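# Roll whiteboard around hallway corner into taped zone

## Task

Move the wheeled whiteboard around the hallway corner and leave it with each of its four wheels inside the strip bounded by the two yellow floor lines, no wheel touching either tape line; it must rest upright on its wheels rather than propped against a wall. Either robot or both may be used. Afterwards release it and back the robots away. Any robot that topples or is left tilted means failure.

## Robot and tools

Robots: r1 and r2, two identical Hello Robot Stretch 4 units, each about 1.6 m tall. Each has an omni-wheel base (rim within 0.23 m of the base origin), a lift on a mast, a telescoping arm that reaches forward, a three-joint wrist (yaw, pitch, roll) and a two-finger gripper. Cameras: r1_head_camera, r1_head_left_camera, r1_head_right_camera, r1_wrist_camera, and the same four for r2.

Frames: the base frame sits on the floor beneath the base centre, with x forward, y left, z up. hand_pose is reported in this frame; it marks a point between the open fingertips and may be slightly off. The odometry frame is the base frame as it was when the scene began. Every robot reports in its own frames, so the only ways to judge where the robots are relative to each other are the images, lidar_m and wrist_depth_mm.

Tool execute_actions: arguments are actions (a list containing exactly one action, or an empty list that only reads state and images) and cameras (a list of names; omitted, null or ["all"] returns all, [] returns none). The action is an object keyed by "r1" and/or "r2". Each robot entry may hold "base", "joints", "pace" and "contact_limits", or else "end_of_arm" by itself. Everything inside one action starts at the same moment.
- base: exactly one relative move, measured from where the base last reported itself. translate_m (metres, -2 to 2, positive is forward, no turning); strafe_m (metres, -2 to 2, positive is left, sideways); rotate_rad (radians, -3.2 to 3.2, positive is counter-clockwise seen from above, turning in place).
- joints: absolute targets given by name. lift_m 0 to 1.2; arm_m 0 to 0.55 (extension); wrist_yaw_rad -1.134 to 4.276 (0 points forward, positive turns left, 3.14 is folded back, above 3.4 the arm may interfere); wrist_pitch_rad -1.117 to 4.259 (0 is level, 1.57 points down); wrist_roll_rad -1.117 to 4.259 (positive turns clockwise when viewed from behind); gripper_m -0.038 to 0.141 (fingertip gap in metres, values below 0 squeeze the fingers together). A target outside its range gets clipped and the result notes it; an unknown key or any other bad value rejects the call and nothing moves.
- pace: "slow", "default", "fast" or "max". Base top speeds are 0.1/0.3/0.4/0.6 m/s and 1/2/3/4 rad/s, further reduced when the lift is above 0.2 m.
- contact_limits: {"arm_m": 0 to 0.75}, default 0.5; lower values stop the arm sooner when it meets resistance.
- end_of_arm: "enable_torque" re-enables wrist or gripper motors that shut off.
One action runs for at most 15 s. To unfold the wrist at the start, send lift_m 0.4 together with wrist_yaw_rad 0.

Other tools: wait (seconds 0 to 10, no new commands, returns state and images); zoom_image (camera, region [x0,y0,x1,y1] in pixels, at most 504x504, applied to that camera's latest full image); read_manual (licence texts only); finished_scene (scene number 1 or 2, ends the scene for good and reports success).

Results: base_status and joint_status give the outcome of each motion: done, off_target (resting away from target and possibly still pushing), contact_stop_at_<key> (hit something; that part goes slack), limit_stop_at_<name> (such as tilt beyond 6 degrees or own_body), time_out, torque_fault (wrist motor went limp; send enable_torque). on_its_own lists things not commanded in this call; "held at" is the target being held. base_odometry counts wheel rotations, so slip shows up as travel; if turned_by_wheels and turned_by_imu disagree by more than about 0.1 rad, the base collided or slipped. base_tilt is in degrees, forward and right positive. lidar_m holds 12 sectors of 30 degrees: first is straight ahead, going counter-clockwise (4th left, 7th behind, 10th right); "-" means nothing seen or closer than 0.25 m. wrist_depth_mm is a 7x7 grid in mm (100 to 2000). motor_effort is in percent, with the peak of the last action in brackets. Whether something is gripped can only be judged from gripper effort or images. A stop reported by any call cancels the rest of that reply's calls in the scene.

Hazards: a robot touching another robot and pushing even slightly further counts as a hard press and fails the run. Identical commands can produce travel differing by up to about 3 cm per metre, so sharing one load can tug and tip a robot. With over 1 kg in the gripper and arm_m above 0.2, driving or turning (especially fast) risks tipping; steady high pushes do too. Avoid dropping or slamming the board, hard impacts and torque faults. Finish by opening the gripper, retracting, and moving clear so the board stands freely on its wheels.

Each tool is called after "Emit:" as name(argument=value, ...), one argument or row to a line, values as JSON.

## Session

Emit:
execute_actions(
  actions=[],
)

Scene clock: 0.00 s.
r1.base_odometry: x=+0.000 y=+0.000 heading=+0.000 (m, m, rad; r1's odometry frame)
r1.turned_by_wheels: +0.000 (rad since the last result)
r1.turned_by_imu: +0.000 (rad since the last result)
r1.base_tilt: forward=+0.2 right=-1.0 (deg)
r1.lidar_m: 1.00 0.73 0.68 0.73 1.04 0.95 0.82 0.81 0.77 0.83 1.16 2.48
r1.base_status: not commanded
r1.joint_positions: lift_m=+0.120 arm_m=+0.001 wrist_yaw_rad=+3.208 wrist_pitch_rad=-0.017 wrist_roll_rad=-0.007 gripper_m=+0.057
r1.joint_status: not commanded
r1.motor_effort: lift_m=+19 arm_m=-1 wrist_yaw_rad=-1 wrist_pitch_rad=-7 wrist_roll_rad=+0 gripper_m=-6 wheel_0=-1 wheel_1=+0 wheel_2=+0 (%)
r1.hand_pose: x=-0.1217 y=+0.0682 z=+0.3034 quat_wxyz=(-0.033, +0.009, -0.003, +0.999) (m; r1's base frame)
r1.wrist_depth_mm: - 133 133 991 1025 - - / - 108 133 1008 1042 - - / - 113 135 960 1060 - - / 138 136 208 1008 1060 - - / 218 1008 1138 1008 1098 1808 - / 224 946 198 960 199 1138 1160 / 226 271 778 138 750 768 778
r2.base_odometry: x=+0.000 y=+0.000 heading=+0.000 (m, m, rad; r2's odometry frame)
r2.turned_by_wheels: +0.000 (rad since the last result)
r2.turned_by_imu: +0.000 (rad since the last result)
r2.base_tilt: forward=+1.0 right=+0.8 (deg)
r2.lidar_m: 0.61 0.60 0.70 0.83 0.82 0.92 0.87 1.59 0.82 0.66 0.66 0.74
r2.base_status: not commanded
r2.joint_positions: lift_m=+0.272 arm_m=-0.001 wrist_yaw_rad=+3.161 wrist_pitch_rad=+0.014 wrist_roll_rad=+0.005 gripper_m=+0.057
r2.joint_status: not commanded
r2.motor_effort: lift_m=+20 arm_m=+0 wrist_yaw_rad=+0 wrist_pitch_rad=-8 wrist_roll_rad=-1 gripper_m=-1 wheel_0=+0 wheel_1=+0 wheel_2=+0 (%)
r2.hand_pose: x=-0.1197 y=+0.0819 z=+0.4465 quat_wxyz=(-0.010, -0.007, +0.003, +1.000) (m; r2's base frame)
r2.wrist_depth_mm: - 137 1336 1008 1078 1008 778 / - 113 139 1025 1078 1008 798 / - 118 149 1025 1078 1025 798 / 142 140 282 1042 1118 1042 809 / 223 - - 1042 1060 1042 820 / 221 1537 204 1008 1078 991 820 / 221 1008 1025 - 1025 917 831
pictures: r1_head_camera, r1_head_left_camera, r1_head_right_camera, r1_wrist_camera, r2_head_camera, r2_head_left_camera, r2_head_right_camera, r2_wrist_camera
Images, in order (width x height): r1_head_camera 420x560, r1_head_left_camera 420x672, r1_head_right_camera 420x672, r1_wrist_camera 616x392, r2_head_camera 420x560, r2_head_left_camera 420x672, r2_head_right_camera 420x672, r2_wrist_camera 616x392.

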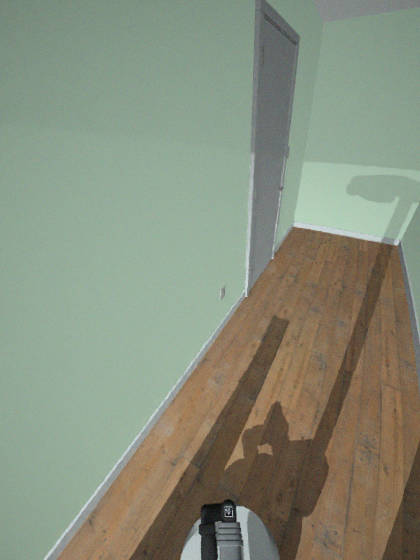

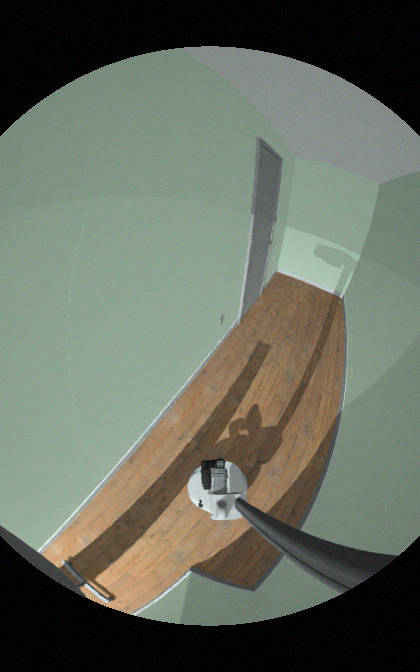

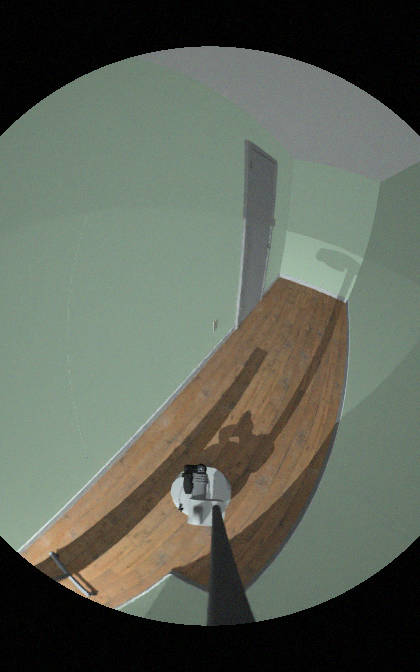

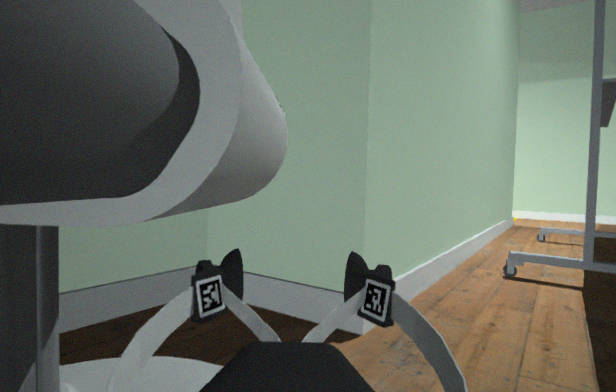

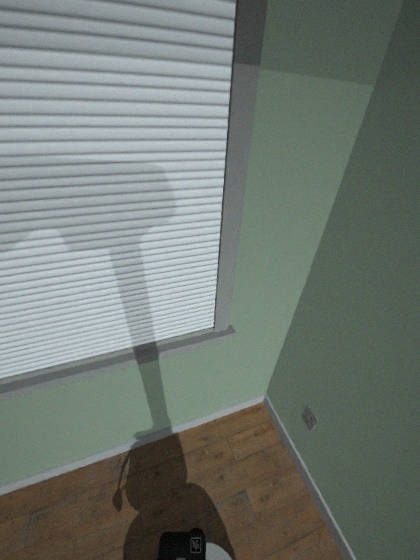

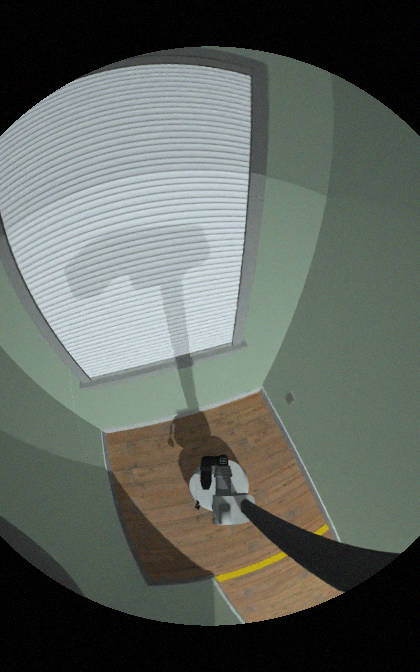

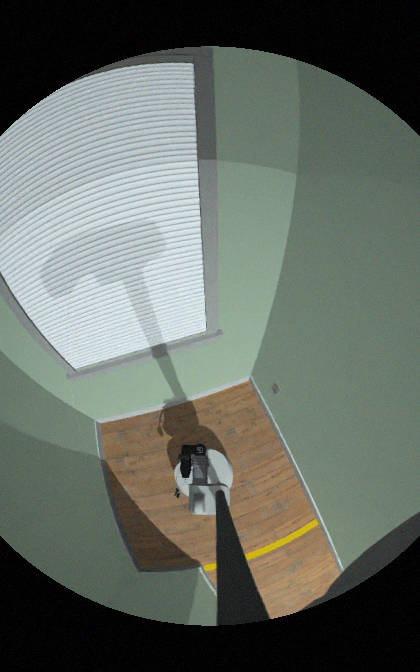

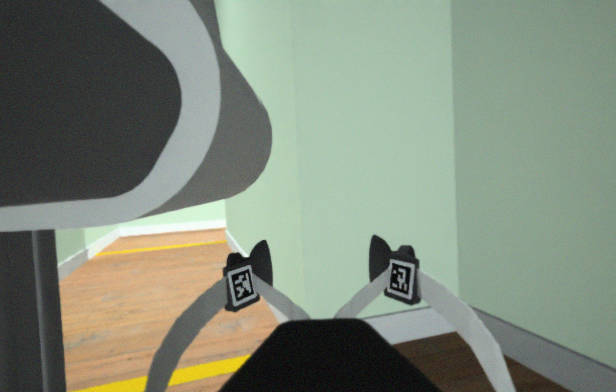

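Emit:
execute_actions(
  actions=[
    {"r1":{"base":{"rotate_rad":2.62},"joints":{"lift_m":0.4,"wrist_yaw_rad":0}},"r2":{"base":{"rotate_rad":-2.75}}},
  ],
  cameras=["r1_head_camera","r1_head_left_camera","r2_head_camera","r2_head_left_camera"],
)

Scene clock: 13.73 s.
r1.base_odometry: x=+0.000 y=+0.000 heading=+2.619 (m, m, rad; r1's odometry frame)
r1.turned_by_wheels: +2.619 (rad since the last result)
r1.turned_by_imu: +2.596 (rad since the last result)
r1.base_tilt: forward=+0.2 right=-1.0 (deg)
r1.lidar_m: 0.99 0.81 0.81 0.78 0.81 1.16 2.63 1.00 0.72 0.69 0.73 1.02
r1.base_status: done
r1.joint_positions: lift_m=+0.400 arm_m=+0.001 wrist_yaw_rad=+0.001 wrist_pitch_rad=-0.017 wrist_roll_rad=-0.007 gripper_m=+0.057
r1.joint_status: all done
r1.motor_effort: lift_m=+21(23) arm_m=-1(1) wrist_yaw_rad=-3(6) wrist_pitch_rad=-7(8) wrist_roll_rad=+0(0) gripper_m=-5(3) wheel_0=-4(10) wheel_1=-1(7) wheel_2=-1(7) (%)
r1.hand_pose: x=+0.4604 y=-0.0873 z=+0.5830 quat_wxyz=(+1.000, -0.003, -0.009, +0.000) (m; r1's base frame)
r1.wrist_depth_mm: 530 750 1537 - - 1366 917 / 535 759 1576 - - 1366 917 / 539 768 1618 - - 1336 904 / 539 778 1661 - - 1336 917 / 544 778 1430 - - 1308 904 / 544 732 198 1618 199 1308 891 / 554 699 1255 138 1336 1182 891
r2.base_odometry: x=+0.000 y=+0.000 heading=-2.750 (m, m, rad; r2's odometry frame)
r2.turned_by_wheels: -2.750 (rad since the last result)
r2.turned_by_imu: -2.811 (rad since the last result)
r2.base_tilt: forward=+1.0 right=+0.8 (deg)
r2.lidar_m: 1.50 0.91 0.68 0.65 0.69 0.64 0.60 0.65 0.87 0.82 0.88 0.87
r2.base_status: done
r2.joint_positions: lift_m=+0.272 arm_m=-0.001 wrist_yaw_rad=+3.161 wrist_pitch_rad=+0.014 wrist_roll_rad=+0.005 gripper_m=+0.057
r2.joint_status: not commanded
r2.motor_effort: lift_m=+20(20) arm_m=+0(0) wrist_yaw_rad=+0(0) wrist_pitch_rad=-8(8) wrist_roll_rad=+0(0) gripper_m=+0(5) wheel_0=-1(6) wheel_1=-1(8) wheel_2=-2(7) (%)
r2.hand_pose: x=-0.1197 y=+0.0819 z=+0.4465 quat_wxyz=(-0.010, -0.007, +0.003, +1.000) (m; r2's base frame)
r2.wrist_depth_mm: - 137 715 741 732 732 723 / - 113 139 759 750 732 732 / - 119 149 768 759 741 732 / 142 141 283 778 759 759 741 / 222 820 788 788 768 750 759 / 221 820 204 778 768 768 750 / 220 820 798 - 778 759 759
pictures: r1_head_camera, r1_head_left_camera, r2_head_camera, r2_head_left_camera
Images, in order (width x height): r1_head_camera 420x560, r1_head_left_camera 420x672, r2_head_camera 420x560, r2_head_left_camera 420x672.

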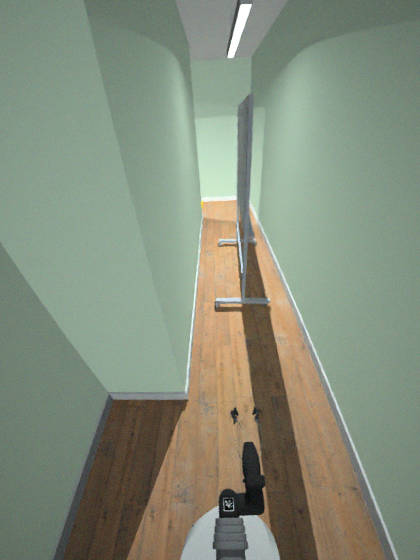

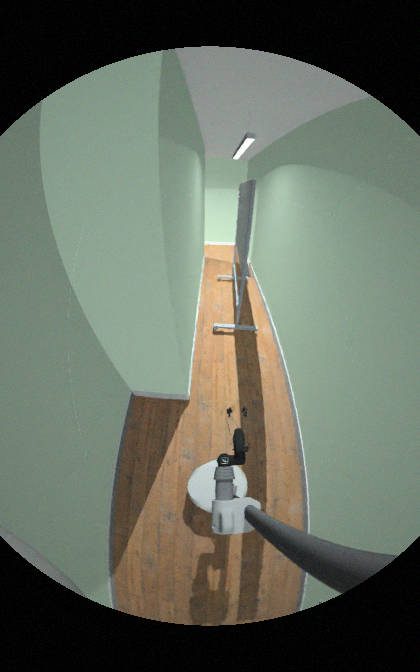

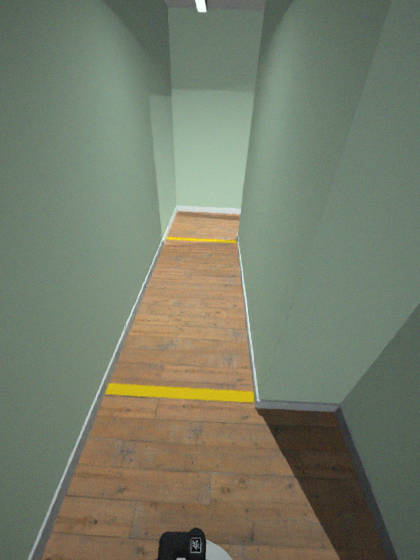

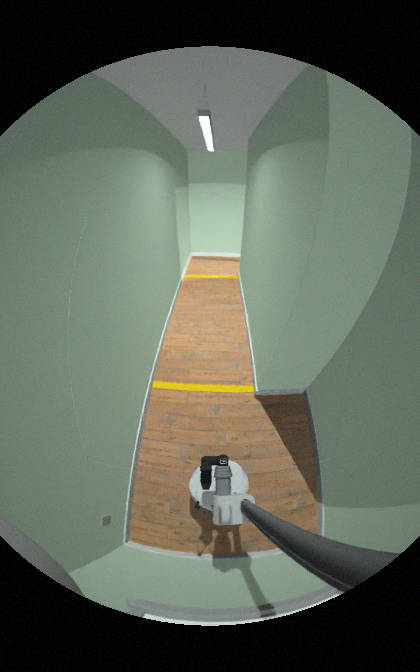

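Emit:
execute_actions(
  actions=[
    {"r1":{"base":{"rotate_rad":-0.08},"joints":{"gripper_m":0.12,"lift_m":0.5}},"r2":{"base":{"strafe_m":0.15},"joints":{"lift_m":0.4,"wrist_yaw_rad":0,"gripper_m":0.12}}},
  ],
  cameras=[],
)

Emit:
execute_actions(
  actions=[
    {"r1":{"base":{"strafe_m":-0.2}},"r2":{"base":{"translate_m":1.5}}},
  ],
  cameras=[],
)

Emit:
execute_actions(
  actions=[
    {"r1":{"base":{"translate_m":0.9}},"r2":{"base":{"translate_m":1.0}}},
  ],
  cameras=["r1_head_camera","r1_wrist_camera","r2_head_camera","r2_head_right_camera"],
)

Scene clock: 42.17 s.
r1.base_odometry: x=+0.000 y=+0.000 heading=+2.540 (m, m, rad; r1's odometry frame)
r1.turned_by_wheels: -0.079 (rad since the last result)
r1.turned_by_imu: -0.079 (rad since the last result)
r1.base_tilt: forward=+0.1 right=-1.0 (deg)
r1.lidar_m: 1.39 0.79 0.83 0.79 0.80 1.06 2.43 1.10 0.75 0.68 0.70 0.95
r1.base_status: done
r1.joint_positions: lift_m=+0.500 arm_m=+0.001 wrist_yaw_rad=+0.000 wrist_pitch_rad=-0.017 wrist_roll_rad=-0.007 gripper_m=+0.120
r1.joint_status: all done
r1.motor_effort: lift_m=+21(21) arm_m=-1(1) wrist_yaw_rad=-1(0) wrist_pitch_rad=-8(7) wrist_roll_rad=+0(0) gripper_m=-3(5) wheel_0=+4(8) wheel_1=+2(6) wheel_2=+1(7) (%)
r1.hand_pose: x=+0.4604 y=-0.0874 z=+0.6829 quat_wxyz=(+1.000, -0.003, -0.009, +0.000) (m; r1's base frame)
r1.wrist_depth_mm: 609 960 - - 1983 1118 798 / 615 976 - - 1921 1118 798 / 603 976 - - - 1138 798 / 603 991 - - 1921 1118 798 / 609 917 - - 1863 1118 798 / 634 798 1921 - 1464 1042 788 / 634 1025 1499 134 1499 1025 778
r2.base_odometry: x=+0.057 y=-0.139 heading=-2.751 (m, m, rad; r2's odometry frame)
r2.turned_by_wheels: +0.000 (rad since the last result)
r2.turned_by_imu: +0.000 (rad since the last result)
r2.base_tilt: forward=+1.0 right=+0.8 (deg)
r2.lidar_m: 1.78 0.70 0.53 0.49 0.54 0.63 0.60 0.65 0.92 0.98 1.03 0.94
r2.base_status: done
r2.joint_positions: lift_m=+0.400 arm_m=-0.001 wrist_yaw_rad=+0.000 wrist_pitch_rad=+0.014 wrist_roll_rad=+0.005 gripper_m=+0.120
r2.joint_status: all done
r2.motor_effort: lift_m=+26(26) arm_m=+0(0) wrist_yaw_rad=-1(4) wrist_pitch_rad=-8(9) wrist_roll_rad=-1(2) gripper_m=-2(2) wheel_0=+0(6) wheel_1=-2(9) wheel_2=-1(0) (%)
r2.hand_pose: x=+0.4589 y=-0.0873 z=+0.5737 quat_wxyz=(+1.000, +0.003, +0.007, +0.000) (m; r2's base frame)
r2.wrist_depth_mm: 820 1205 - - 1863 891 585 / 809 1182 - - 1983 904 603 / 798 1182 - - - 917 615 / 788 1138 - - - 931 615 / 778 1138 - - - 820 627 / 778 1060 1576 1537 1430 778 621 / 778 1060 1308 - 1281 991 627
pictures: none
No camera images: the call's "cameras" was empty. Leave "cameras" out to get every camera's image.

Scene clock: 48.63 s.
r1.base_odometry: x=+0.113 y=+0.165 heading=+2.540 (m, m, rad; r1's odometry frame)
r1.turned_by_wheels: +0.000 (rad since the last result)
r1.turned_by_imu: +0.000 (rad since the last result)
r1.base_tilt: forward=+0.2 right=-1.0 (deg)
r1.lidar_m: 1.57 0.91 1.04 0.97 1.02 1.31 3.17 0.78 0.53 0.49 0.51 0.69
r1.base_status: done
r1.joint_positions: lift_m=+0.500 arm_m=+0.001 wrist_yaw_rad=+0.000 wrist_pitch_rad=-0.017 wrist_roll_rad=-0.007 gripper_m=+0.120
r1.joint_status: not commanded
r1.motor_effort: lift_m=+21(21) arm_m=-1(1) wrist_yaw_rad=+1(2) wrist_pitch_rad=-7(7) wrist_roll_rad=+0(0) gripper_m=-2(3) wheel_0=+3(12) wheel_1=+0(10) wheel_2=+0(3) (%)
r1.hand_pose: x=+0.4604 y=-0.0874 z=+0.6829 quat_wxyz=(+1.000, -0.003, -0.009, +0.000) (m; r1's base frame)
r1.wrist_depth_mm: 946 1499 - - 1336 759 554 / 960 1499 - - 1308 759 549 / 931 1499 - - 1308 750 549 / 946 1537 - - 1281 750 544 / 946 1430 - - 1308 741 539 / 976 1229 1808 - 960 699 539 / 976 1336 1499 134 1255 691 535
r2.base_odometry: x=-1.329 y=-0.711 heading=-2.750 (m, m, rad; r2's odometry frame)
r2.turned_by_wheels: +0.000 (rad since the last result)
r2.turned_by_imu: -0.002 (rad since the last result)
r2.base_tilt: forward=+1.1 right=+0.8 (deg)
r2.lidar_m: 1.60 0.64 0.47 0.45 0.47 0.68 2.13 0.72 0.53 0.52 0.55 0.78
r2.base_status: done
r2.joint_positions: lift_m=+0.400 arm_m=-0.001 wrist_yaw_rad=+0.000 wrist_pitch_rad=+0.014 wrist_roll_rad=+0.005 gripper_m=+0.120
r2.joint_status: not commanded
r2.motor_effort: lift_m=+25(25) arm_m=+0(0) wrist_yaw_rad=-1(1) wrist_pitch_rad=-8(8) wrist_roll_rad=-3(0) gripper_m=-2(2) wheel_0=+1(4) wheel_1=+1(5) wheel_2=+0(8) (%)
r2.hand_pose: x=+0.4589 y=-0.0874 z=+0.5738 quat_wxyz=(+1.000, +0.003, +0.007, +0.000) (m; r2's base frame)
r2.wrist_depth_mm: 741 1098 - - - 1025 668 / 750 1078 - - - 1025 676 / 732 1060 1921 - - 1042 699 / 732 1060 1921 - - 1042 699 / 715 1042 1863 - - 931 707 / 707 946 1464 1537 1464 878 699 / 715 960 1281 - 1281 1078 715
pictures: none
No camera images: the call's "cameras" was empty. Leave "cameras" out to get every camera's image.

Scene clock: 53.43 s.
r1.base_odometry: x=-0.629 y=+0.674 heading=+2.541 (m, m, rad; r1's odometry frame)
r1.turned_by_wheels: +0.000 (rad since the last result)
r1.turned_by_imu: +0.002 (rad since the last result)
r1.base_tilt: forward=+0.2 right=-1.0 (deg)
r1.lidar_m: 0.73 0.78 0.55 0.50 0.56 1.40 2.39 0.66 0.46 0.42 0.43 0.56
r1.base_status: done
r1.joint_positions: lift_m=+0.500 arm_m=+0.001 wrist_yaw_rad=+0.000 wrist_pitch_rad=-0.017 wrist_roll_rad=-0.007 gripper_m=+0.120
r1.joint_status: not commanded
r1.motor_effort: lift_m=+20(21) arm_m=-1(1) wrist_yaw_rad=+0(1) wrist_pitch_rad=-8(7) wrist_roll_rad=+0(0) gripper_m=-4(4) wheel_0=+3(8) wheel_1=+3(6) wheel_2=+0(11) (%)
r1.hand_pose: x=+0.4604 y=-0.0874 z=+0.6830 quat_wxyz=(+1.000, -0.003, -0.009, +0.000) (m; r1's base frame)
r1.wrist_depth_mm: 1042 1537 798 - 1138 640 466 / 1042 1430 820 - 1138 640 466 / 1042 1397 831 - 1118 640 462 / 1042 1464 - - 1098 634 462 / 1042 1336 - - 1078 627 462 / 1098 521 1366 - 831 585 455 / 1098 1308 1430 134 1060 580 452
r2.base_odometry: x=-2.254 y=-1.092 heading=-2.751 (m, m, rad; r2's odometry frame)
r2.turned_by_wheels: +0.000 (rad since the last result)
r2.turned_by_imu: -0.002 (rad since the last result)
r2.base_tilt: forward=+1.0 right=+0.8 (deg)
r2.lidar_m: 1.49 0.58 0.42 0.40 0.43 0.62 1.97 0.79 0.57 0.55 0.58 0.83
r2.base_status: done
r2.joint_positions: lift_m=+0.400 arm_m=-0.001 wrist_yaw_rad=+0.000 wrist_pitch_rad=+0.014 wrist_roll_rad=+0.005 gripper_m=+0.120
r2.joint_status: not commanded
r2.motor_effort: lift_m=+25(25) arm_m=+0(0) wrist_yaw_rad=+0(0) wrist_pitch_rad=-8(8) wrist_roll_rad=-3(1) gripper_m=-1(2) wheel_0=-1(4) wheel_1=-1(2) wheel_2=+0(5) (%)
r2.hand_pose: x=+0.4589 y=-0.0874 z=+0.5738 quat_wxyz=(+1.000, +0.003, +0.007, +0.000) (m; r2's base frame)
r2.wrist_depth_mm: 699 1025 1336 1366 1336 1308 1308 / 699 1025 1366 1336 1336 1336 1308 / 691 991 1366 1397 1366 1336 1308 / 676 991 1397 1366 1366 1336 1336 / 676 960 1397 1397 1397 1366 1366 / 668 904 1397 1366 1366 1366 1366 / 661 891 1281 - 1281 1182 1160
pictures: r1_head_camera, r1_wrist_camera, r2_head_camera, r2_head_right_camera
Images, in order (width x height): r1_head_camera 420x560, r1_wrist_camera 616x392, r2_head_camera 420x560, r2_head_right_camera 420x672.

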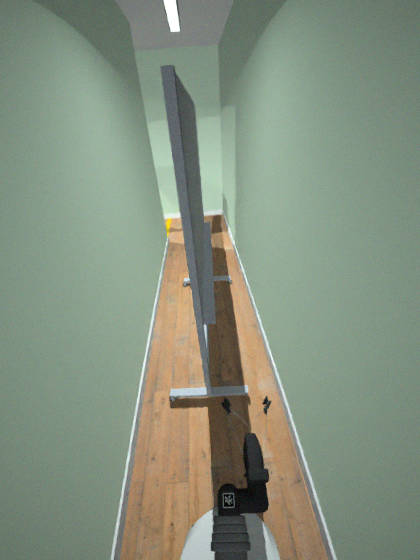

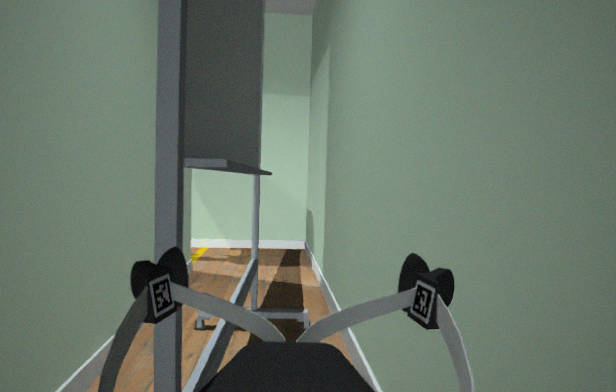

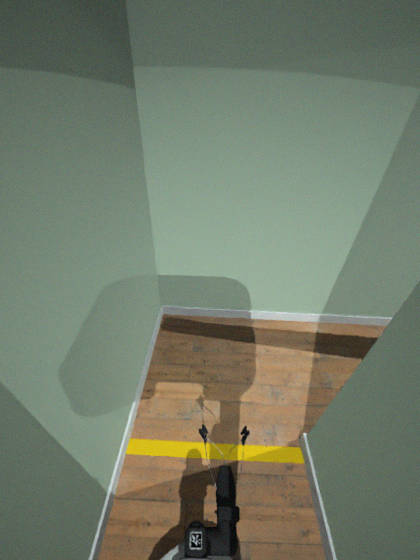

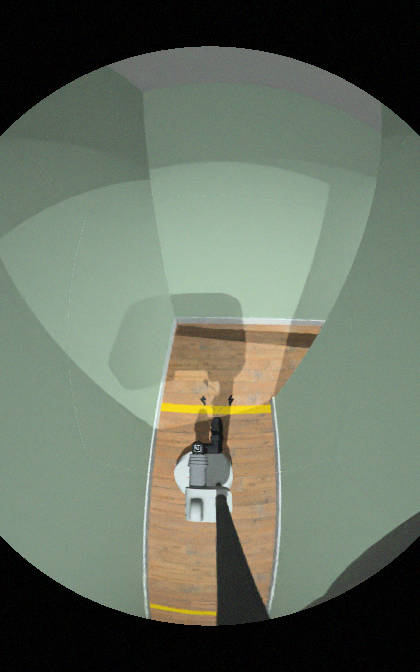

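Emit:
execute_actions(
  actions=[
    {"r1":{"base":{"strafe_m":0.15}}},
  ],
  cameras=["r1_head_camera","r1_wrist_camera"],
)

Scene clock: 63.23 s.
r1.base_odometry: x=-0.714 y=+0.550 heading=+2.540 (m, m, rad; r1's odometry frame)
r1.turned_by_wheels: +0.000 (rad since the last result)
r1.turned_by_imu: +0.000 (rad since the last result)
r1.base_tilt: forward=+0.2 right=-1.0 (deg)
r1.lidar_m: 0.74 0.57 0.38 0.35 0.36 1.23 2.91 0.90 0.64 0.53 0.58 0.77
r1.base_status: done
r1.joint_positions: lift_m=+0.500 arm_m=+0.001 wrist_yaw_rad=+0.000 wrist_pitch_rad=-0.017 wrist_roll_rad=-0.007 gripper_m=+0.120
r1.joint_status: not commanded
r1.motor_effort: lift_m=+21(20) arm_m=-1(1) wrist_yaw_rad=+0(0) wrist_pitch_rad=-7(7) wrist_roll_rad=+0(0) gripper_m=+0(1) wheel_0=-4(12) wheel_1=+2(11) wheel_2=+0(2) (%)
r1.hand_pose: x=+0.4604 y=-0.0874 z=+0.6830 quat_wxyz=(+1.000, -0.003, -0.009, +0.000) (m; r1's base frame)
r1.wrist_depth_mm: 798 1255 - - 1661 917 668 / 798 1308 - - 1618 917 668 / 788 1281 - - 1576 904 647 / 788 1308 - - 1618 904 647 / 809 1205 - - 1537 904 634 / 820 1025 1808 1863 1160 842 647 / 831 1308 1576 134 1366 831 647
r2.base_odometry: x=-2.254 y=-1.092 heading=-2.751 (m, m, rad; r2's odometry frame)
r2.turned_by_wheels: +0.000 (rad since the last result)
r2.turned_by_imu: +0.000 (rad since the last result)
r2.base_tilt: forward=+1.0 right=+0.8 (deg)
r2.lidar_m: 1.48 0.57 0.42 0.41 0.44 0.65 1.97 0.80 0.57 0.55 0.59 0.84
r2.base_status: not commanded
r2.joint_positions: lift_m=+0.400 arm_m=-0.001 wrist_yaw_rad=+0.000 wrist_pitch_rad=+0.014 wrist_roll_rad=+0.005 gripper_m=+0.120
r2.joint_status: not commanded
r2.motor_effort: lift_m=+25(25) arm_m=+0(0) wrist_yaw_rad=-1(0) wrist_pitch_rad=-8(9) wrist_roll_rad=-2(2) gripper_m=+2(0) wheel_0=-1(1) wheel_1=-1(1) wheel_2=+0(0) (%)
r2.hand_pose: x=+0.4589 y=-0.0874 z=+0.5738 quat_wxyz=(+1.000, +0.003, +0.007, +0.000) (m; r2's base frame)
r2.wrist_depth_mm: 707 1042 1366 1336 1336 1336 1308 / 691 1008 1366 1366 1336 1308 1336 / 683 1008 1366 1366 1336 1336 1336 / 683 991 1397 1397 1336 1366 1308 / 676 960 1397 1397 1366 1366 1336 / 668 917 1397 1366 1366 1336 1366 / 668 891 1281 - 1281 1182 1182
pictures: r1_head_camera, r1_wrist_camera
Images, in order (width x height): r1_head_camera 420x560, r1_wrist_camera 616x392.

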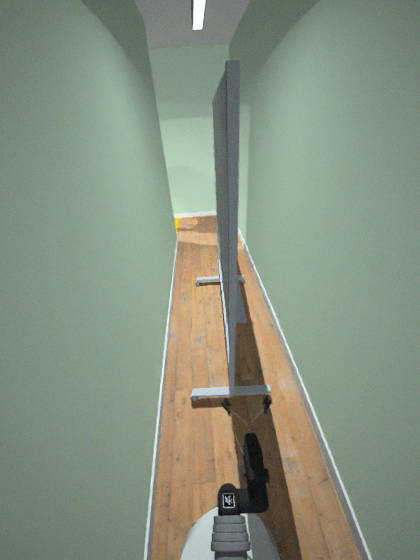

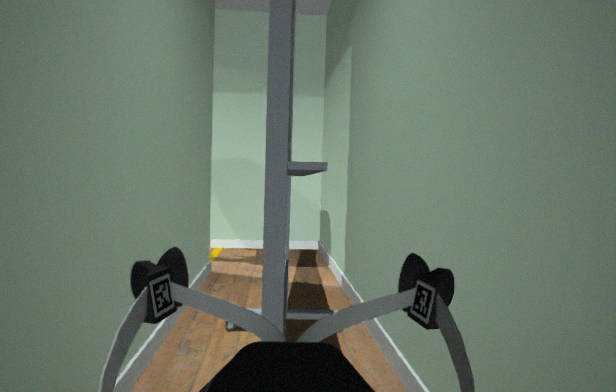

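Emit:
execute_actions(
  actions=[
    {"r1":{"base":{"translate_m":0.3}}},
  ],
  cameras=["r1_wrist_camera"],
)

Emit:
execute_actions(
  actions=[
    {"r1":{"joints":{"gripper_m":0.01}}},
  ],
  cameras=["r1_wrist_camera","r1_head_camera"],
)

Scene clock: 72.83 s.
r1.base_odometry: x=-0.961 y=+0.719 heading=+2.541 (m, m, rad; r1's odometry frame)
r1.turned_by_wheels: +0.000 (rad since the last result)
r1.turned_by_imu: +0.001 (rad since the last result)
r1.base_tilt: forward=+0.1 right=-1.0 (deg)
r1.lidar_m: 0.43 0.58 0.40 0.36 0.39 0.53 2.99 0.90 0.57 0.56 0.58 0.46
r1.base_status: done
r1.joint_positions: lift_m=+0.500 arm_m=+0.001 wrist_yaw_rad=+0.000 wrist_pitch_rad=-0.017 wrist_roll_rad=-0.007 gripper_m=+0.120
r1.joint_status: not commanded
r1.motor_effort: lift_m=+20(20) arm_m=-1(1) wrist_yaw_rad=+0(2) wrist_pitch_rad=-7(6) wrist_roll_rad=+0(0) gripper_m=+0(2) wheel_0=+5(6) wheel_1=+1(7) wheel_2=-1(6) (%)
r1.hand_pose: x=+0.4604 y=-0.0874 z=+0.6830 quat_wxyz=(+1.000, -0.003, -0.009, +0.000) (m; r1's base frame)
r1.wrist_depth_mm: 831 1336 213 - 1576 878 640 / 842 1336 216 - 1537 891 634 / 820 1366 216 621 1537 878 634 / 831 1366 218 - 1499 878 621 / 831 1255 220 - 1499 854 627 / 854 1078 220 - 1118 809 634 / 866 1336 1397 134 1366 798 621
r2.base_odometry: x=-2.254 y=-1.092 heading=-2.751 (m, m, rad; r2's odometry frame)
r2.turned_by_wheels: +0.000 (rad since the last result)
r2.turned_by_imu: -0.001 (rad since the last result)
r2.base_tilt: forward=+1.0 right=+0.8 (deg)
r2.lidar_m: 1.45 0.60 0.42 0.40 0.43 0.62 1.97 0.77 0.59 0.56 0.59 0.84
r2.base_status: not commanded
r2.joint_positions: lift_m=+0.400 arm_m=-0.001 wrist_yaw_rad=+0.000 wrist_pitch_rad=+0.014 wrist_roll_rad=+0.005 gripper_m=+0.120
r2.joint_status: not commanded
r2.motor_effort: lift_m=+25(25) arm_m=+0(0) wrist_yaw_rad=-1(0) wrist_pitch_rad=-9(8) wrist_roll_rad=-2(2) gripper_m=+2(1) wheel_0=-1(1) wheel_1=-1(1) wheel_2=+0(0) (%)
r2.hand_pose: x=+0.4589 y=-0.0874 z=+0.5738 quat_wxyz=(+1.000, +0.003, +0.007, +0.000) (m; r2's base frame)
r2.wrist_depth_mm: 707 1025 1366 1366 1336 1308 1308 / 691 1008 1397 1336 1336 1336 1308 / 683 991 1366 1366 1336 1336 1308 / 676 976 1397 1366 1366 1336 1308 / 676 960 1430 1397 1397 1336 1366 / 668 891 1397 1397 1366 1366 1366 / 668 891 1281 - 1255 1182 1160
pictures: r1_wrist_camera
Images, in order (width x height): r1_wrist_camera 616x392.

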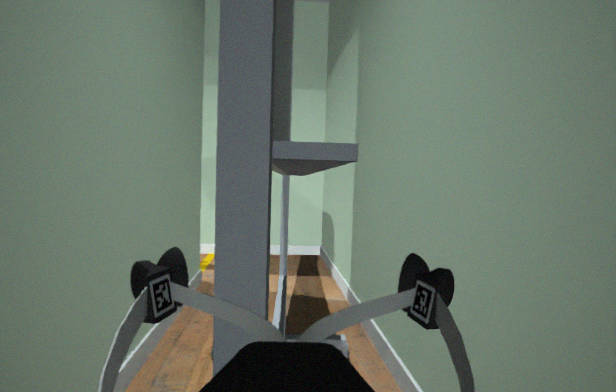

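Scene clock: 74.80 s.
r1.base_odometry: x=-0.961 y=+0.719 heading=+2.541 (m, m, rad; r1's odometry frame)
r1.turned_by_wheels: +0.000 (rad since the last result)
r1.turned_by_imu: +0.000 (rad since the last result)
r1.base_tilt: forward=+0.2 right=-1.1 (deg)
r1.lidar_m: 0.43 0.57 0.41 0.36 0.39 0.51 2.99 0.88 0.58 0.55 0.56 0.47
r1.base_status: not commanded
r1.joint_positions: lift_m=+0.500 arm_m=+0.001 wrist_yaw_rad=+0.004 wrist_pitch_rad=-0.017 wrist_roll_rad=-0.007 gripper_m=+0.010
r1.joint_status: all done
r1.motor_effort: lift_m=+21(21) arm_m=-1(1) wrist_yaw_rad=-12(30) wrist_pitch_rad=-7(8) wrist_roll_rad=+0(0) gripper_m=-16(13) wheel_0=+5(4) wheel_1=+2(1) wheel_2=+0(1) (%)
r1.hand_pose: x=+0.4608 y=-0.0861 z=+0.6830 quat_wxyz=(+1.000, -0.003, -0.008, +0.002) (m; r1's base frame)
r1.wrist_depth_mm: 820 1308 - 206 1618 891 647 / 820 1281 - 207 1576 891 647 / 809 1308 - 209 1308 878 627 / 820 1336 - 211 1576 878 627 / 820 1336 - 212 1537 878 634 / 842 1138 191 212 190 878 634 / 854 1078 1537 143 1366 788 627
r2.base_odometry: x=-2.254 y=-1.092 heading=-2.751 (m, m, rad; r2's odometry frame)
r2.turned_by_wheels: +0.000 (rad since the last result)
r2.turned_by_imu: +0.000 (rad since the last result)
r2.base_tilt: forward=+1.1 right=+0.8 (deg)
r2.lidar_m: 1.46 0.60 0.43 0.40 0.44 0.62 1.95 0.80 0.56 0.55 0.60 0.85
r2.base_status: not commanded
r2.joint_positions: lift_m=+0.400 arm_m=-0.001 wrist_yaw_rad=+0.000 wrist_pitch_rad=+0.014 wrist_roll_rad=+0.005 gripper_m=+0.120
r2.joint_status: not commanded
r2.motor_effort: lift_m=+25(25) arm_m=+0(0) wrist_yaw_rad=+0(0) wrist_pitch_rad=-8(9) wrist_roll_rad=-2(2) gripper_m=+1(1) wheel_0=-1(1) wheel_1=-1(1) wheel_2=+0(0) (%)
r2.hand_pose: x=+0.4589 y=-0.0874 z=+0.5738 quat_wxyz=(+1.000, +0.003, +0.007, +0.000) (m; r2's base frame)
r2.wrist_depth_mm: 699 1042 1366 1308 1336 1308 1308 / 699 1008 1366 1336 1336 1336 1336 / 683 991 1366 1366 1336 1336 1308 / 676 991 1366 1366 1366 1336 1366 / 668 976 1397 1366 1366 1366 1366 / 668 891 1397 1397 1366 1366 1366 / 661 891 1281 - 1255 1182 1160
pictures: r1_head_camera, r1_wrist_camera
Images, in order (width x height): r1_head_camera 420x560, r1_wrist_camera 616x392.

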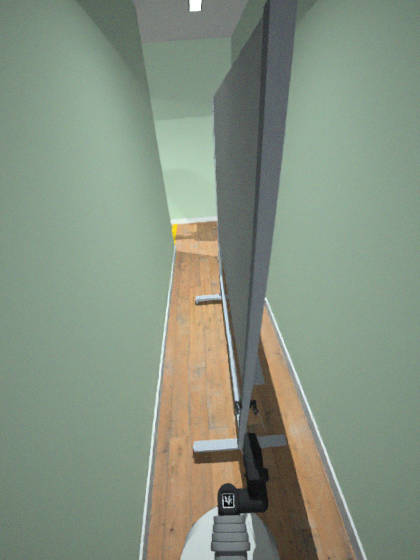

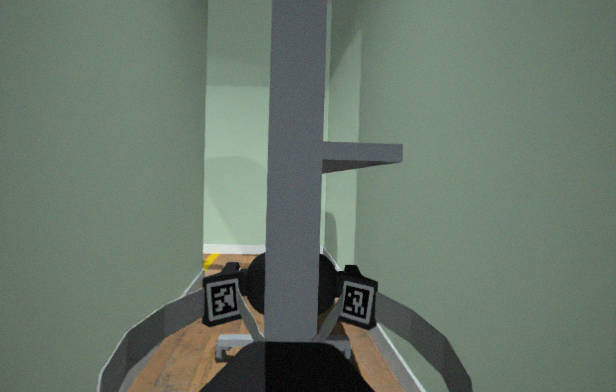

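Emit:
execute_actions(
  actions=[
    {"r1":{"base":{"translate_m":0.6},"pace":"slow"}},
  ],
  cameras=["r1_head_camera","r1_head_left_camera"],
)

Scene clock: 87.00 s.
r1.base_odometry: x=-1.456 y=+1.058 heading=+2.541 (m, m, rad; r1's odometry frame)
r1.turned_by_wheels: +0.000 (rad since the last result)
r1.turned_by_imu: +0.000 (rad since the last result)
r1.base_tilt: forward=+0.2 right=-1.0 (deg)
r1.lidar_m: 0.34 0.37 0.45 0.42 0.41 0.57 2.98 0.83 0.56 0.51 0.52 0.36
r1.base_status: done
r1.joint_positions: lift_m=+0.500 arm_m=+0.001 wrist_yaw_rad=-0.004 wrist_pitch_rad=-0.016 wrist_roll_rad=-0.007 gripper_m=+0.010
r1.joint_status: not commanded
r1.motor_effort: lift_m=+20(21) arm_m=+0(1) wrist_yaw_rad=+12(21) wrist_pitch_rad=-10(10) wrist_roll_rad=+0(0) gripper_m=-8(15) wheel_0=+5(9) wheel_1=+3(8) wheel_2=-6(13) (%)
r1.hand_pose: x=+0.4598 y=-0.0885 z=+0.6827 quat_wxyz=(+1.000, -0.003, -0.008, -0.002) (m; r1's base frame)
r1.wrist_depth_mm: 904 1430 - 127 1397 809 580 / 917 1430 - 128 1397 809 574 / 891 1464 - 129 181 798 574 / 904 1499 - 130 1366 778 574 / 904 1537 - 131 1366 778 574 / 946 1397 185 131 191 778 569 / 931 1205 1430 131 1281 723 554
r2.base_odometry: x=-2.254 y=-1.092 heading=-2.751 (m, m, rad; r2's odometry frame)
r2.turned_by_wheels: +0.000 (rad since the last result)
r2.turned_by_imu: -0.001 (rad since the last result)
r2.base_tilt: forward=+1.0 right=+0.8 (deg)
r2.lidar_m: 1.48 0.57 0.43 0.41 0.45 0.63 1.97 0.77 0.58 0.56 0.60 0.84
r2.base_status: not commanded
r2.joint_positions: lift_m=+0.400 arm_m=-0.001 wrist_yaw_rad=+0.000 wrist_pitch_rad=+0.014 wrist_roll_rad=+0.005 gripper_m=+0.120
r2.joint_status: not commanded
r2.motor_effort: lift_m=+25(25) arm_m=+0(0) wrist_yaw_rad=+0(0) wrist_pitch_rad=-8(8) wrist_roll_rad=-2(4) gripper_m=-1(1) wheel_0=-1(1) wheel_1=-1(1) wheel_2=+0(0) (%)
r2.hand_pose: x=+0.4589 y=-0.0874 z=+0.5738 quat_wxyz=(+1.000, +0.003, +0.007, +0.000) (m; r2's base frame)
r2.wrist_depth_mm: 699 1042 1366 1336 1336 1308 1308 / 699 1008 1366 1366 1336 1336 1308 / 683 1008 1366 1397 1336 1336 1336 / 676 976 1397 1397 1366 1336 1336 / 676 960 1397 1397 1397 1336 1336 / 661 891 1397 1366 1366 1336 1336 / 661 891 1281 - 1281 1182 1160
pictures: r1_head_camera, r1_head_left_camera
Images, in order (width x height): r1_head_camera 420x560, r1_head_left_camera 420x672.

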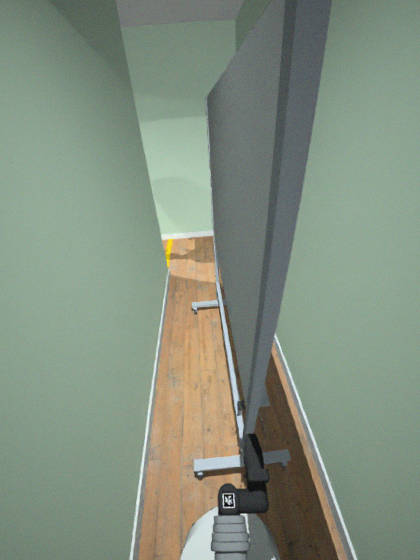

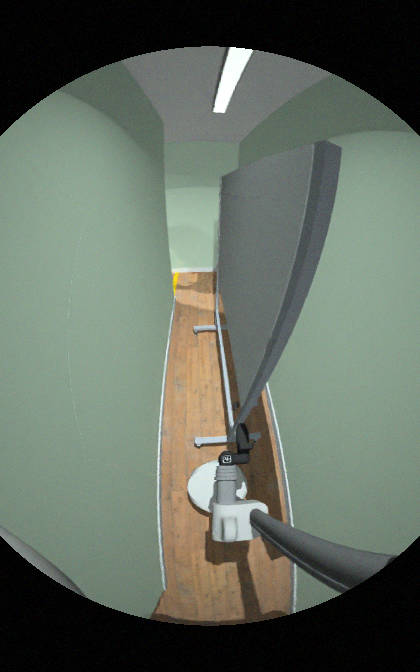

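Emit:
execute_actions(
  actions=[
    {"r1":{"base":{"translate_m":0.5},"pace":"slow","joints":{"gripper_m":-0.01}}},
  ],
  cameras=["r1_head_camera","r2_head_camera","r2_head_right_camera"],
)

Scene clock: 100.60 s.
r1.base_odometry: x=-1.868 y=+1.340 heading=+2.541 (m, m, rad; r1's odometry frame)
r1.turned_by_wheels: +0.000 (rad since the last result)
r1.turned_by_imu: +0.000 (rad since the last result)
r1.base_tilt: forward=+0.2 right=-1.0 (deg)
r1.lidar_m: 0.34 0.37 0.49 0.44 0.46 0.64 1.46 0.76 0.52 0.47 0.49 0.38
r1.base_status: done
r1.joint_positions: lift_m=+0.500 arm_m=+0.001 wrist_yaw_rad=-0.003 wrist_pitch_rad=-0.016 wrist_roll_rad=-0.007 gripper_m=-0.010
r1.joint_status: all done
r1.motor_effort: lift_m=+20(20) arm_m=+0(0) wrist_yaw_rad=+10(13) wrist_pitch_rad=-11(9) wrist_roll_rad=+0(0) gripper_m=-8(12) wheel_0=+6(9) wheel_1=+4(8) wheel_2=-7(13) (%)
r1.hand_pose: x=+0.4598 y=-0.0884 z=+0.6827 quat_wxyz=(+1.000, -0.003, -0.008, -0.002) (m; r1's base frame)
r1.wrist_depth_mm: 960 - - 123 1281 732 539 / 976 - - 124 1308 732 530 / 946 - - 125 181 732 530 / 960 - - 126 1281 723 530 / 960 - - 127 1229 723 521 / 991 1499 184 128 187 715 525 / 1008 1255 1397 127 1205 634 517
r2.base_odometry: x=-2.254 y=-1.092 heading=-2.751 (m, m, rad; r2's odometry frame)
r2.turned_by_wheels: +0.000 (rad since the last result)
r2.turned_by_imu: -0.001 (rad since the last result)
r2.base_tilt: forward=+1.0 right=+0.8 (deg)
r2.lidar_m: 1.48 0.59 0.44 0.41 0.44 0.63 1.97 0.79 0.58 0.56 0.58 0.84
r2.base_status: not commanded
r2.joint_positions: lift_m=+0.400 arm_m=-0.001 wrist_yaw_rad=+0.000 wrist_pitch_rad=+0.014 wrist_roll_rad=+0.005 gripper_m=+0.120
r2.joint_status: not commanded
r2.motor_effort: lift_m=+25(25) arm_m=+0(0) wrist_yaw_rad=+0(1) wrist_pitch_rad=-8(8) wrist_roll_rad=-3(1) gripper_m=+1(1) wheel_0=-1(1) wheel_1=-1(1) wheel_2=+0(0) (%)
r2.hand_pose: x=+0.4589 y=-0.0874 z=+0.5738 quat_wxyz=(+1.000, +0.003, +0.007, +0.000) (m; r2's base frame)
r2.wrist_depth_mm: 707 1025 1366 1366 1336 1336 1336 / 699 1025 1366 1336 1336 1308 1308 / 691 1008 1366 1366 1336 1336 1336 / 676 991 1397 1366 1366 1336 1366 / 668 976 1397 1397 1366 1366 1336 / 668 904 1397 1430 1366 1366 1366 / 661 891 1281 - 1281 1182 1042
pictures: r1_head_camera, r2_head_camera, r2_head_right_camera
Images, in order (width x height): r1_head_camera 420x560, r2_head_camera 420x560, r2_head_right_camera 420x672.

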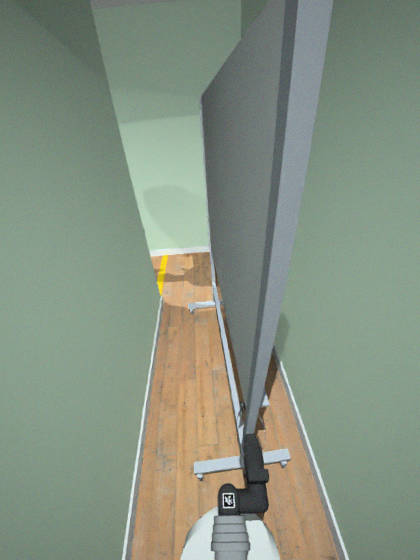

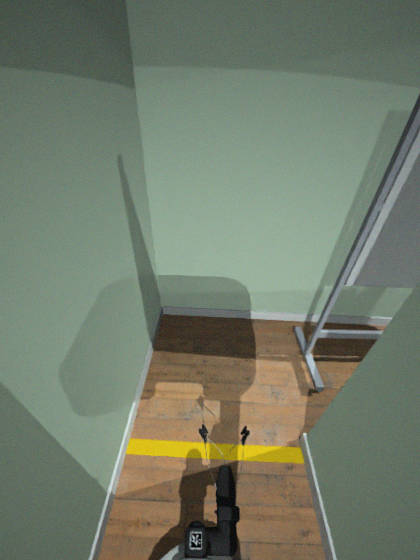

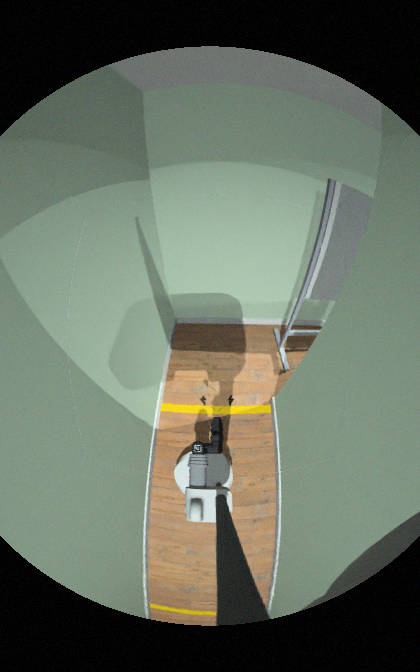

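Emit:
execute_actions(
  actions=[
    {"r1":{"base":{"translate_m":0.4},"pace":"slow"}},
  ],
  cameras=["r1_head_camera","r2_head_camera","r2_wrist_camera"],
)

Scene clock: 124.67 s.
r1.base_odometry: x=-2.198 y=+1.566 heading=+2.541 (m, m, rad; r1's odometry frame)
r1.turned_by_wheels: +0.000 (rad since the last result)
r1.turned_by_imu: +0.000 (rad since the last result)
r1.base_tilt: forward=+0.1 right=-1.1 (deg)
r1.lidar_m: 0.35 0.37 0.53 0.47 0.49 0.68 1.56 0.71 0.49 0.44 0.47 0.34
r1.base_status: done
r1.joint_positions: lift_m=+0.500 arm_m=+0.001 wrist_yaw_rad=-0.005 wrist_pitch_rad=-0.016 wrist_roll_rad=-0.007 gripper_m=-0.010
r1.joint_status: not commanded
r1.motor_effort: lift_m=+20(21) arm_m=+0(0) wrist_yaw_rad=+12(16) wrist_pitch_rad=-9(9) wrist_roll_rad=+0(0) gripper_m=-9(11) wheel_0=+5(10) wheel_1=+5(5) wheel_2=-7(10) (%)
r1.hand_pose: x=+0.4597 y=-0.0888 z=+0.6827 quat_wxyz=(+1.000, -0.003, -0.008, -0.002) (m; r1's base frame)
r1.wrist_depth_mm: 1025 - - 124 1205 676 492 / 1025 - - 125 1182 676 492 / 991 - - 126 181 668 492 / 1008 - - 127 1138 668 488 / 1025 - - 128 1138 668 484 / 1042 - 183 129 186 654 484 / 1060 1336 1397 127 1118 585 477
r2.base_odometry: x=-2.254 y=-1.092 heading=-2.751 (m, m, rad; r2's odometry frame)
r2.turned_by_wheels: +0.000 (rad since the last result)
r2.turned_by_imu: -0.001 (rad since the last result)
r2.base_tilt: forward=+1.0 right=+0.8 (deg)
r2.lidar_m: 1.47 0.58 0.42 0.42 0.44 0.64 1.98 0.78 0.57 0.54 0.57 0.82
r2.base_status: not commanded
r2.joint_positions: lift_m=+0.400 arm_m=-0.001 wrist_yaw_rad=+0.000 wrist_pitch_rad=+0.014 wrist_roll_rad=+0.005 gripper_m=+0.120
r2.joint_status: not commanded
r2.motor_effort: lift_m=+25(25) arm_m=+0(0) wrist_yaw_rad=+0(1) wrist_pitch_rad=-9(8) wrist_roll_rad=+1(2) gripper_m=-1(0) wheel_0=-1(1) wheel_1=-1(1) wheel_2=+0(0) (%)
r2.hand_pose: x=+0.4589 y=-0.0874 z=+0.5738 quat_wxyz=(+1.000, +0.003, +0.007, +0.000) (m; r2's base frame)
r2.wrist_depth_mm: 699 1025 1366 1336 1336 904 904 / 699 1008 1336 1336 1336 904 904 / 683 991 1397 1397 1366 1336 1336 / 683 991 1366 1397 1366 1336 1336 / 676 960 1397 1397 1366 1366 1336 / 668 904 1397 1397 946 931 1336 / 661 878 1255 - 1042 1205 1182
pictures: r1_head_camera, r2_head_camera, r2_wrist_camera
Images, in order (width x height): r1_head_camera 420x560, r2_head_camera 420x560, r2_wrist_camera 616x392.

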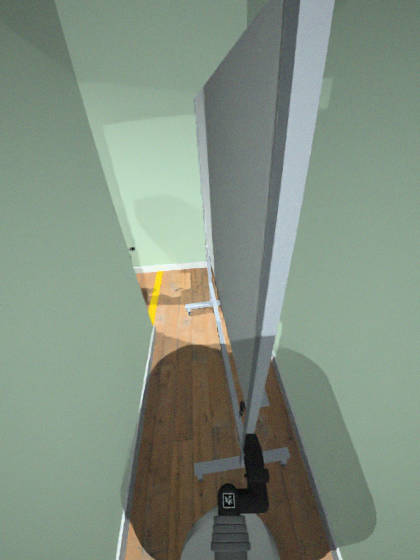

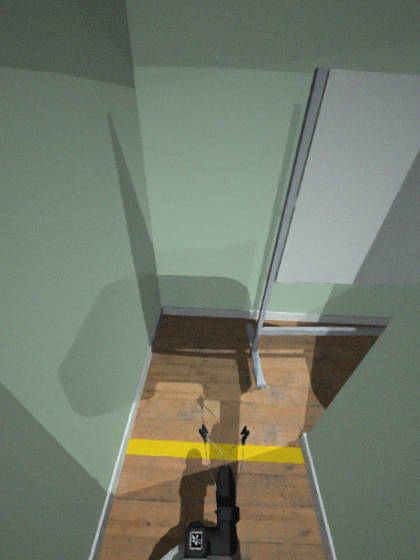

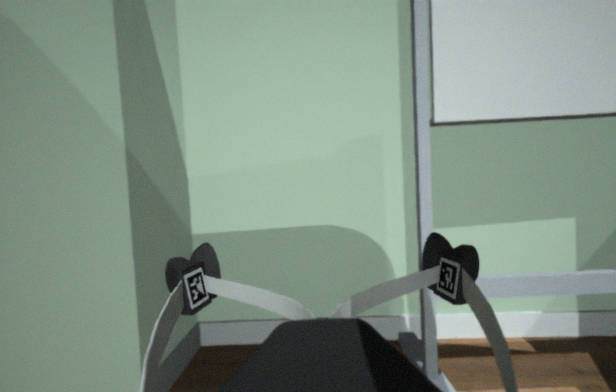

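Emit:
execute_actions(
  actions=[
    {"r1":{"base":{"translate_m":0.3},"pace":"slow"},"r2":{"base":{"strafe_m":0.03},"joints":{"gripper_m":0.14}}},
  ],
  cameras=["r2_head_camera","r2_wrist_camera"],
)

Scene clock: 139.57 s.
r1.base_odometry: x=-2.446 y=+1.735 heading=+2.541 (m, m, rad; r1's odometry frame)
r1.turned_by_wheels: +0.000 (rad since the last result)
r1.turned_by_imu: +0.000 (rad since the last result)
r1.base_tilt: forward=+0.1 right=-1.1 (deg)
r1.lidar_m: 0.35 0.37 0.53 0.49 0.51 0.67 1.66 0.69 0.48 0.43 0.44 0.37
r1.base_status: done
r1.joint_positions: lift_m=+0.500 arm_m=+0.001 wrist_yaw_rad=-0.004 wrist_pitch_rad=-0.016 wrist_roll_rad=-0.007 gripper_m=-0.010
r1.joint_status: not commanded
r1.motor_effort: lift_m=+21(21) arm_m=+0(0) wrist_yaw_rad=+11(15) wrist_pitch_rad=-10(10) wrist_roll_rad=+0(0) gripper_m=-10(7) wheel_0=+5(9) wheel_1=+3(8) wheel_2=-7(10) (%)
r1.hand_pose: x=+0.4598 y=-0.0885 z=+0.6827 quat_wxyz=(+1.000, -0.003, -0.008, -0.002) (m; r1's base frame)
r1.wrist_depth_mm: 1756 1808 1863 124 1138 647 466 / 1863 1863 1863 125 1118 640 469 / 1863 1863 1863 126 182 634 466 / 1863 1863 1921 127 1098 634 462 / 1863 1863 1921 128 1078 627 459 / 1863 1863 183 129 186 615 459 / 1464 1308 1397 127 1042 554 452
r2.base_odometry: x=-2.242 y=-1.120 heading=-2.751 (m, m, rad; r2's odometry frame)
r2.turned_by_wheels: +0.000 (rad since the last result)
r2.turned_by_imu: -0.001 (rad since the last result)
r2.base_tilt: forward=+1.0 right=+0.8 (deg)
r2.lidar_m: 1.15 0.55 0.39 0.38 0.40 0.59 1.81 0.83 0.62 0.58 0.63 1.20
r2.base_status: done
r2.joint_positions: lift_m=+0.400 arm_m=-0.001 wrist_yaw_rad=+0.000 wrist_pitch_rad=+0.014 wrist_roll_rad=+0.005 gripper_m=+0.140
r2.joint_status: all done
r2.motor_effort: lift_m=+25(25) arm_m=+0(0) wrist_yaw_rad=+0(0) wrist_pitch_rad=-9(8) wrist_roll_rad=-3(1) gripper_m=-1(3) wheel_0=+0(7) wheel_1=-2(4) wheel_2=-1(0) (%)
r2.hand_pose: x=+0.4589 y=-0.0874 z=+0.5738 quat_wxyz=(+1.000, +0.003, +0.007, +0.000) (m; r2's base frame)
r2.wrist_depth_mm: 661 976 1366 1336 917 931 931 / 654 946 1366 1336 917 917 946 / 647 946 1366 1336 1366 1336 1336 / 634 917 1366 1366 1366 1366 1336 / 634 866 1397 1397 1366 946 1336 / 627 798 1308 171 946 1366 1336 / 621 842 1255 - 1281 1138 1182
pictures: r2_head_camera, r2_wrist_camera
Images, in order (width x height): r2_head_camera 420x560, r2_wrist_camera 616x392.

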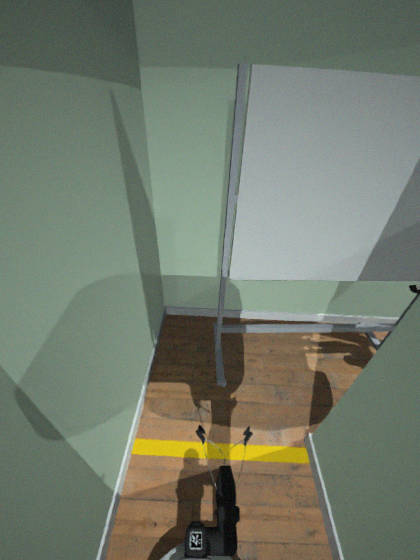

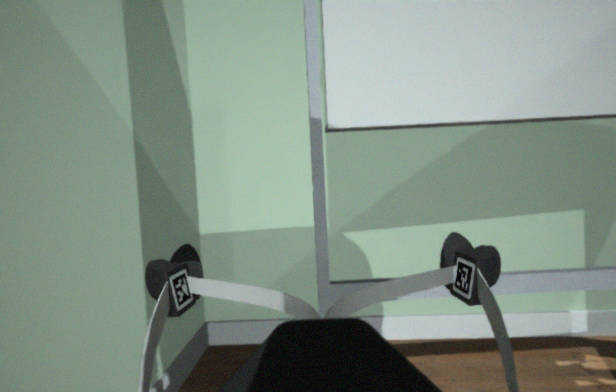

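Emit:
execute_actions(
  actions=[
    {"r2":{"base":{"translate_m":0.4},"joints":{"arm_m":0.25}}},
  ],
  cameras=["r2_head_camera","r2_wrist_camera"],
)

Scene clock: 150.60 s.
r1.base_odometry: x=-2.446 y=+1.735 heading=+2.541 (m, m, rad; r1's odometry frame)
r1.turned_by_wheels: +0.000 (rad since the last result)
r1.turned_by_imu: +0.000 (rad since the last result)
r1.base_tilt: forward=+0.1 right=-1.1 (deg)
r1.lidar_m: 0.37 0.37 0.54 0.46 0.50 0.69 1.64 0.69 0.46 0.43 0.45 0.35
r1.base_status: not commanded
r1.joint_positions: lift_m=+0.500 arm_m=+0.001 wrist_yaw_rad=-0.004 wrist_pitch_rad=-0.016 wrist_roll_rad=-0.007 gripper_m=-0.010
r1.joint_status: not commanded
r1.motor_effort: lift_m=+20(20) arm_m=+0(0) wrist_yaw_rad=+10(12) wrist_pitch_rad=-9(11) wrist_roll_rad=+0(0) gripper_m=-9(9) wheel_0=+6(5) wheel_1=+3(2) wheel_2=-7(7) (%)
r1.hand_pose: x=+0.4598 y=-0.0885 z=+0.6827 quat_wxyz=(+1.000, -0.003, -0.008, -0.002) (m; r1's base frame)
r1.wrist_depth_mm: 1756 1863 1863 124 1118 640 466 / 1808 1808 1808 125 1118 634 469 / 1808 1863 1983 126 182 640 466 / 1499 1863 1863 127 1098 627 459 / 1863 1808 1921 128 1060 627 459 / 1464 1863 183 129 186 621 455 / 1308 1308 1397 128 1060 554 452
r2.base_odometry: x=-2.612 y=-1.272 heading=-2.751 (m, m, rad; r2's odometry frame)
r2.turned_by_wheels: +0.000 (rad since the last result)
r2.turned_by_imu: -0.001 (rad since the last result)
r2.base_tilt: forward=+1.0 right=+0.8 (deg)
r2.lidar_m: 0.70 0.53 0.38 0.36 0.39 0.57 1.73 0.84 0.63 0.60 0.64 0.76
r2.base_status: done
r2.joint_positions: lift_m=+0.400 arm_m=+0.248 wrist_yaw_rad=+0.000 wrist_pitch_rad=+0.014 wrist_roll_rad=+0.005 gripper_m=+0.140
r2.joint_status: all done
r2.motor_effort: lift_m=+25(25) arm_m=+9(9) wrist_yaw_rad=+0(1) wrist_pitch_rad=-9(9) wrist_roll_rad=-2(0) gripper_m=+1(2) wheel_0=+0(5) wheel_1=+0(4) wheel_2=+2(7) (%)
r2.hand_pose: x=+0.7078 y=-0.0874 z=+0.5738 quat_wxyz=(+1.000, +0.003, +0.007, +0.000) (m; r2's base frame)
r2.wrist_depth_mm: 634 715 715 707 312 320 332 / 627 732 723 715 707 699 691 / 615 741 741 723 715 707 707 / 609 741 741 732 723 715 707 / 603 759 741 732 723 715 715 / 603 759 750 170 732 723 715 / 597 759 759 - 732 732 723
pictures: r2_head_camera, r2_wrist_camera
Images, in order (width x height): r2_head_camera 420x560, r2_wrist_camera 616x392.

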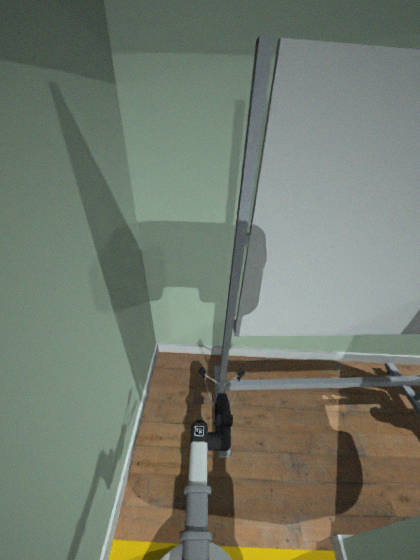

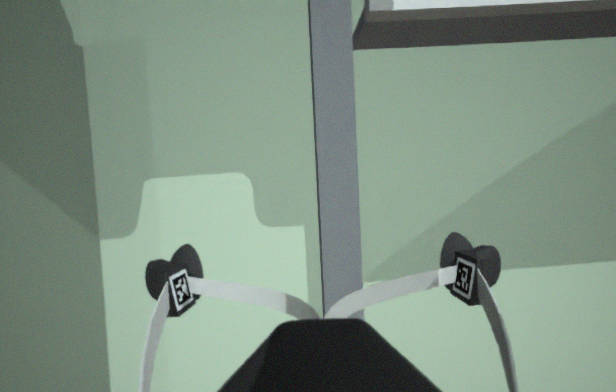

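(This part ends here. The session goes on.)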